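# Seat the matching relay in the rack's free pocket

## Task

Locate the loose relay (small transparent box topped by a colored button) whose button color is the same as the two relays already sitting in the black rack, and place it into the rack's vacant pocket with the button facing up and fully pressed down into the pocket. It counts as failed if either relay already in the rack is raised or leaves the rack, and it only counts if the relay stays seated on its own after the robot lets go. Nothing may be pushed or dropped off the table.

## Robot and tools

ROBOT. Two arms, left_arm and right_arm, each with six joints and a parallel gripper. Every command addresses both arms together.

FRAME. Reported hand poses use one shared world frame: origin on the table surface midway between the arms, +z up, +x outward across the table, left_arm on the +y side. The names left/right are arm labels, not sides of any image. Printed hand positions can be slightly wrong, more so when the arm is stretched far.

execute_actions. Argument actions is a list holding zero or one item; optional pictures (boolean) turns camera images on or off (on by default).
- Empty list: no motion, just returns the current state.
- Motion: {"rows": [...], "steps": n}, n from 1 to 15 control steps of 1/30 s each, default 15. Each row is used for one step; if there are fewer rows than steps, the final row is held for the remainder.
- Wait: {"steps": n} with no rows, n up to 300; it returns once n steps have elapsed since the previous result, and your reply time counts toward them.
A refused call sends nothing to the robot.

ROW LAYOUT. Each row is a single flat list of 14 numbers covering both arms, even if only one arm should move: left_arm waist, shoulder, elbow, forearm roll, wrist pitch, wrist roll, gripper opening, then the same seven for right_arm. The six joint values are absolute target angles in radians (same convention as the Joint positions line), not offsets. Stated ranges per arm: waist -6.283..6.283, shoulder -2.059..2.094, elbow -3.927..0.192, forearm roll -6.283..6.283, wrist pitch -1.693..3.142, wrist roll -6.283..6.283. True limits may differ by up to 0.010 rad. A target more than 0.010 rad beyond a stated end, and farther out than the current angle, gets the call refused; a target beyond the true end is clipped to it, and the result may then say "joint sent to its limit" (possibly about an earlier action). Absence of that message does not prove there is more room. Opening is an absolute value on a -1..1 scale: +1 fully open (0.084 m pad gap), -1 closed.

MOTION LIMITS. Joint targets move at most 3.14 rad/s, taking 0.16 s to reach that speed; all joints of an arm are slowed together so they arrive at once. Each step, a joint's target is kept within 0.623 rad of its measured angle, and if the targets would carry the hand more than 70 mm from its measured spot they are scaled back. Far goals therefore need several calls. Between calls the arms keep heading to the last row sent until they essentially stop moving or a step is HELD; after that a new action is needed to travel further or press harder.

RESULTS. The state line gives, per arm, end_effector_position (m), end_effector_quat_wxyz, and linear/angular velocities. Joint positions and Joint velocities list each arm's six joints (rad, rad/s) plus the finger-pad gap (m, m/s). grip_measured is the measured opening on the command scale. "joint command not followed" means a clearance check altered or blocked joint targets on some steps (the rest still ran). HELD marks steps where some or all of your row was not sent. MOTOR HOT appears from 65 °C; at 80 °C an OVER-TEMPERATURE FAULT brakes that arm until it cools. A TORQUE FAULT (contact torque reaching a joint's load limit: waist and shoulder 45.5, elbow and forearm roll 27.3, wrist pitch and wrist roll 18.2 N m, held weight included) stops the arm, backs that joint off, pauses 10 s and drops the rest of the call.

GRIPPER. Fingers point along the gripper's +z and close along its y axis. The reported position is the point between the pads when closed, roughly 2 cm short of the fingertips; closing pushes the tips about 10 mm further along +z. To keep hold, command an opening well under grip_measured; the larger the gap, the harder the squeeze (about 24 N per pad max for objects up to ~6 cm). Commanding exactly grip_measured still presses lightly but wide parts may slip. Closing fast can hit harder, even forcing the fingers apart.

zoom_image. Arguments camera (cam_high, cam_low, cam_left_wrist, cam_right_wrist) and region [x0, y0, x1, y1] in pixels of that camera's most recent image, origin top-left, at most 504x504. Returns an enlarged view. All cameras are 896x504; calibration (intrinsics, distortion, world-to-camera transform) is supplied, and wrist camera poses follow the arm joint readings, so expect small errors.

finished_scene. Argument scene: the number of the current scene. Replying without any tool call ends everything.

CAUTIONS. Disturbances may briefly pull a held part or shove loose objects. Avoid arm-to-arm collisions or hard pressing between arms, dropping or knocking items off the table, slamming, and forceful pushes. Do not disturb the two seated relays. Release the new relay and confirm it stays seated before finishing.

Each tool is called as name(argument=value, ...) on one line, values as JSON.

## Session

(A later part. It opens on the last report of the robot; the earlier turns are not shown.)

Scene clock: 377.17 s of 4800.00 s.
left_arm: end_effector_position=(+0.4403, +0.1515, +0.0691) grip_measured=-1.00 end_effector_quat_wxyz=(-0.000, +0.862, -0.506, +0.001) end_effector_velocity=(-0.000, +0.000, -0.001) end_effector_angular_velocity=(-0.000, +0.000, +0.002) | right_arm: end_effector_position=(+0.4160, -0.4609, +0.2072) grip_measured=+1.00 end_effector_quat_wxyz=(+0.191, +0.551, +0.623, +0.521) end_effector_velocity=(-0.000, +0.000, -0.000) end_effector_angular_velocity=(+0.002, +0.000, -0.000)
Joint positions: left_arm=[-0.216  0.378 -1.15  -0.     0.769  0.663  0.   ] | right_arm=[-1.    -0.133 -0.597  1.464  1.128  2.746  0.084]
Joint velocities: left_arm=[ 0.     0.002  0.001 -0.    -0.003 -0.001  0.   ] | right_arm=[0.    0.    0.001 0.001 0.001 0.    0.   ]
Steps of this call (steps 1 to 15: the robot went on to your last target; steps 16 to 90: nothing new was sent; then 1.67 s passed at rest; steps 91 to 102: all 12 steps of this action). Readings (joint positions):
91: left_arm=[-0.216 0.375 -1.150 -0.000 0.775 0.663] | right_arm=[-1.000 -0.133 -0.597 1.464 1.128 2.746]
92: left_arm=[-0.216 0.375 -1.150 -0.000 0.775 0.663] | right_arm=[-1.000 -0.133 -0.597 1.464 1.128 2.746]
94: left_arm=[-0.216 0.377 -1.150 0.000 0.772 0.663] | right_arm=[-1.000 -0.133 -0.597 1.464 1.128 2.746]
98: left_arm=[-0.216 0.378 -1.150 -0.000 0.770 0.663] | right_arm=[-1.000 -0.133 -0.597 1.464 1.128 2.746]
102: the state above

execute_actions(actions=[{"rows": [[-0.2156,0.3309,-1.1512,0.0,0.8203,0.6634,-1.0,-1.0,-0.133,-0.597,1.464,1.128,2.746,1.0]], "steps": 15}])

Scene clock: 389.33 s of 4800.00 s.
left_arm: end_effector_position=(+0.4363, +0.1532, +0.0889) grip_measured=-1.00 end_effector_quat_wxyz=(+0.000, +0.862, -0.506, -0.001) end_effector_velocity=(+0.003, -0.001, +0.007) end_effector_angular_velocity=(-0.005, -0.011, +0.002) | right_arm: end_effector_position=(+0.4160, -0.4609, +0.2072) grip_measured=+1.00 end_effector_quat_wxyz=(+0.191, +0.551, +0.623, +0.521) end_effector_velocity=(-0.000, +0.000, -0.000) end_effector_angular_velocity=(-0.002, +0.001, +0.002)
Joint positions: left_arm=[-0.216  0.333 -1.15  -0.     0.82   0.663  0.   ] | right_arm=[-1.    -0.133 -0.597  1.464  1.128  2.746  0.084]
Joint velocities: left_arm=[ 0.001 -0.011 -0.006 -0.     0.004 -0.001  0.   ] | right_arm=[ 0.     0.    -0.001 -0.003 -0.001 -0.     0.   ]
Steps of this call (steps 1 to 15: the robot went on to your last target; steps 16 to 90: nothing new was sent; then 8.67 s passed at rest; steps 91 to 105: all 15 steps of this action). Readings (joint positions):
91: left_arm=[-0.216 0.379 -1.149 0.000 0.769 0.663] | right_arm=[-1.000 -0.133 -0.597 1.464 1.128 2.746]
92: left_arm=[-0.216 0.377 -1.149 0.000 0.773 0.663] | right_arm=[-1.000 -0.133 -0.597 1.464 1.128 2.746]
94: left_arm=[-0.216 0.365 -1.143 -0.000 0.793 0.663] | right_arm=[-1.000 -0.133 -0.597 1.464 1.128 2.746]
98: left_arm=[-0.216 0.341 -1.147 -0.000 0.814 0.663] | right_arm=[-1.000 -0.133 -0.597 1.464 1.128 2.746]
105: the state above
camera_calibration (this result's frames):
cam_left_wrist: T_world_to_cam=[[-0.878548, -0.477606, 0.00674237, 0.490554], [-0.477652, 0.878415, -0.015337, 0.148043], [0.00140243, -0.0166948, -0.99986, 0.219106], [0, 0, 0, 1]] pos_world=[0.501381, 0.107907, 0.218038]
cam_right_wrist: T_world_to_cam=[[0.4766, -0.15515, 0.865321, -0.419885], [0.325683, -0.883106, -0.337718, -0.402857], [0.816568, 0.442777, -0.370359, 0.0728646], [0, 0, 0, 1]] pos_world=[0.271822, -0.453174, 0.254269]

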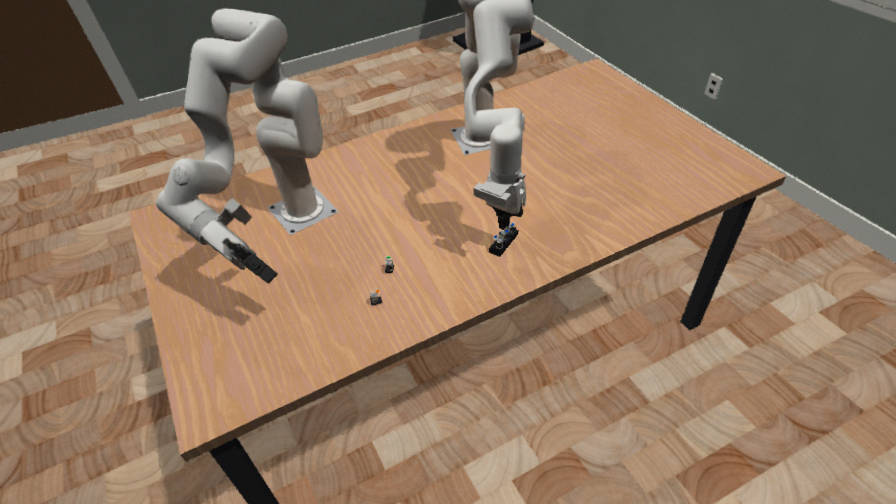

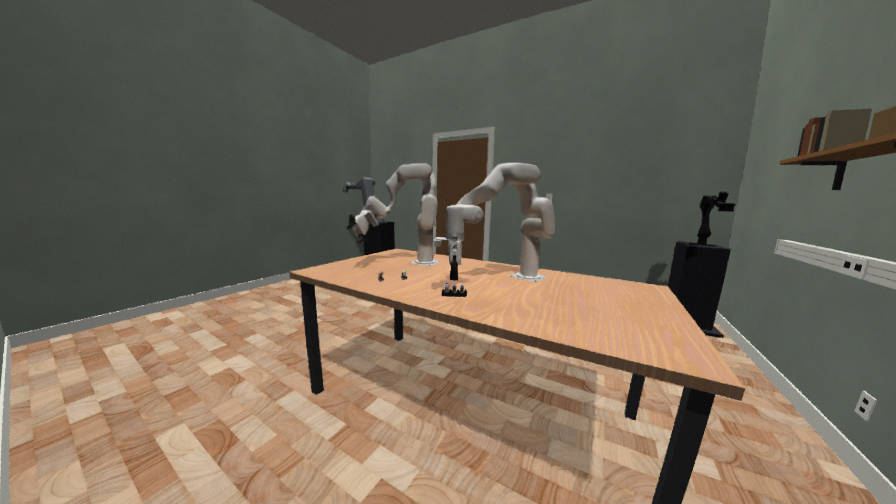

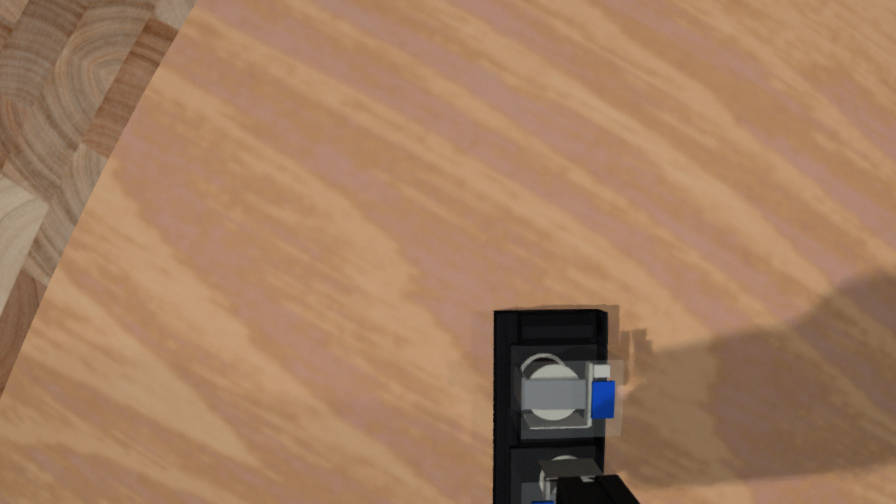

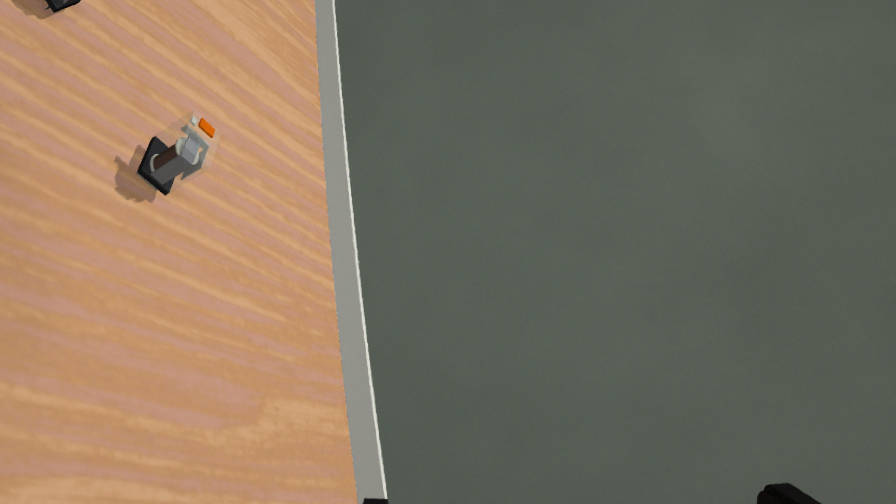

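zoom_image(camera="cam_low", region=[415, 255, 495, 305])

Region (415, 255, 495, 305) of cam_low's 896x504 image, scaled by 6.300, with more detail than that image has; it fills the top 315 rows of this view, and the rest is white.

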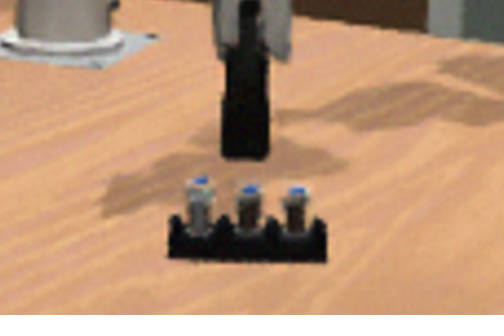

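All three relays sit upright in the rack, the new one level with its same-orientation neighbour, and the gripper is clear.

finished_scene(scene=2)

The scene is finished: the task was done.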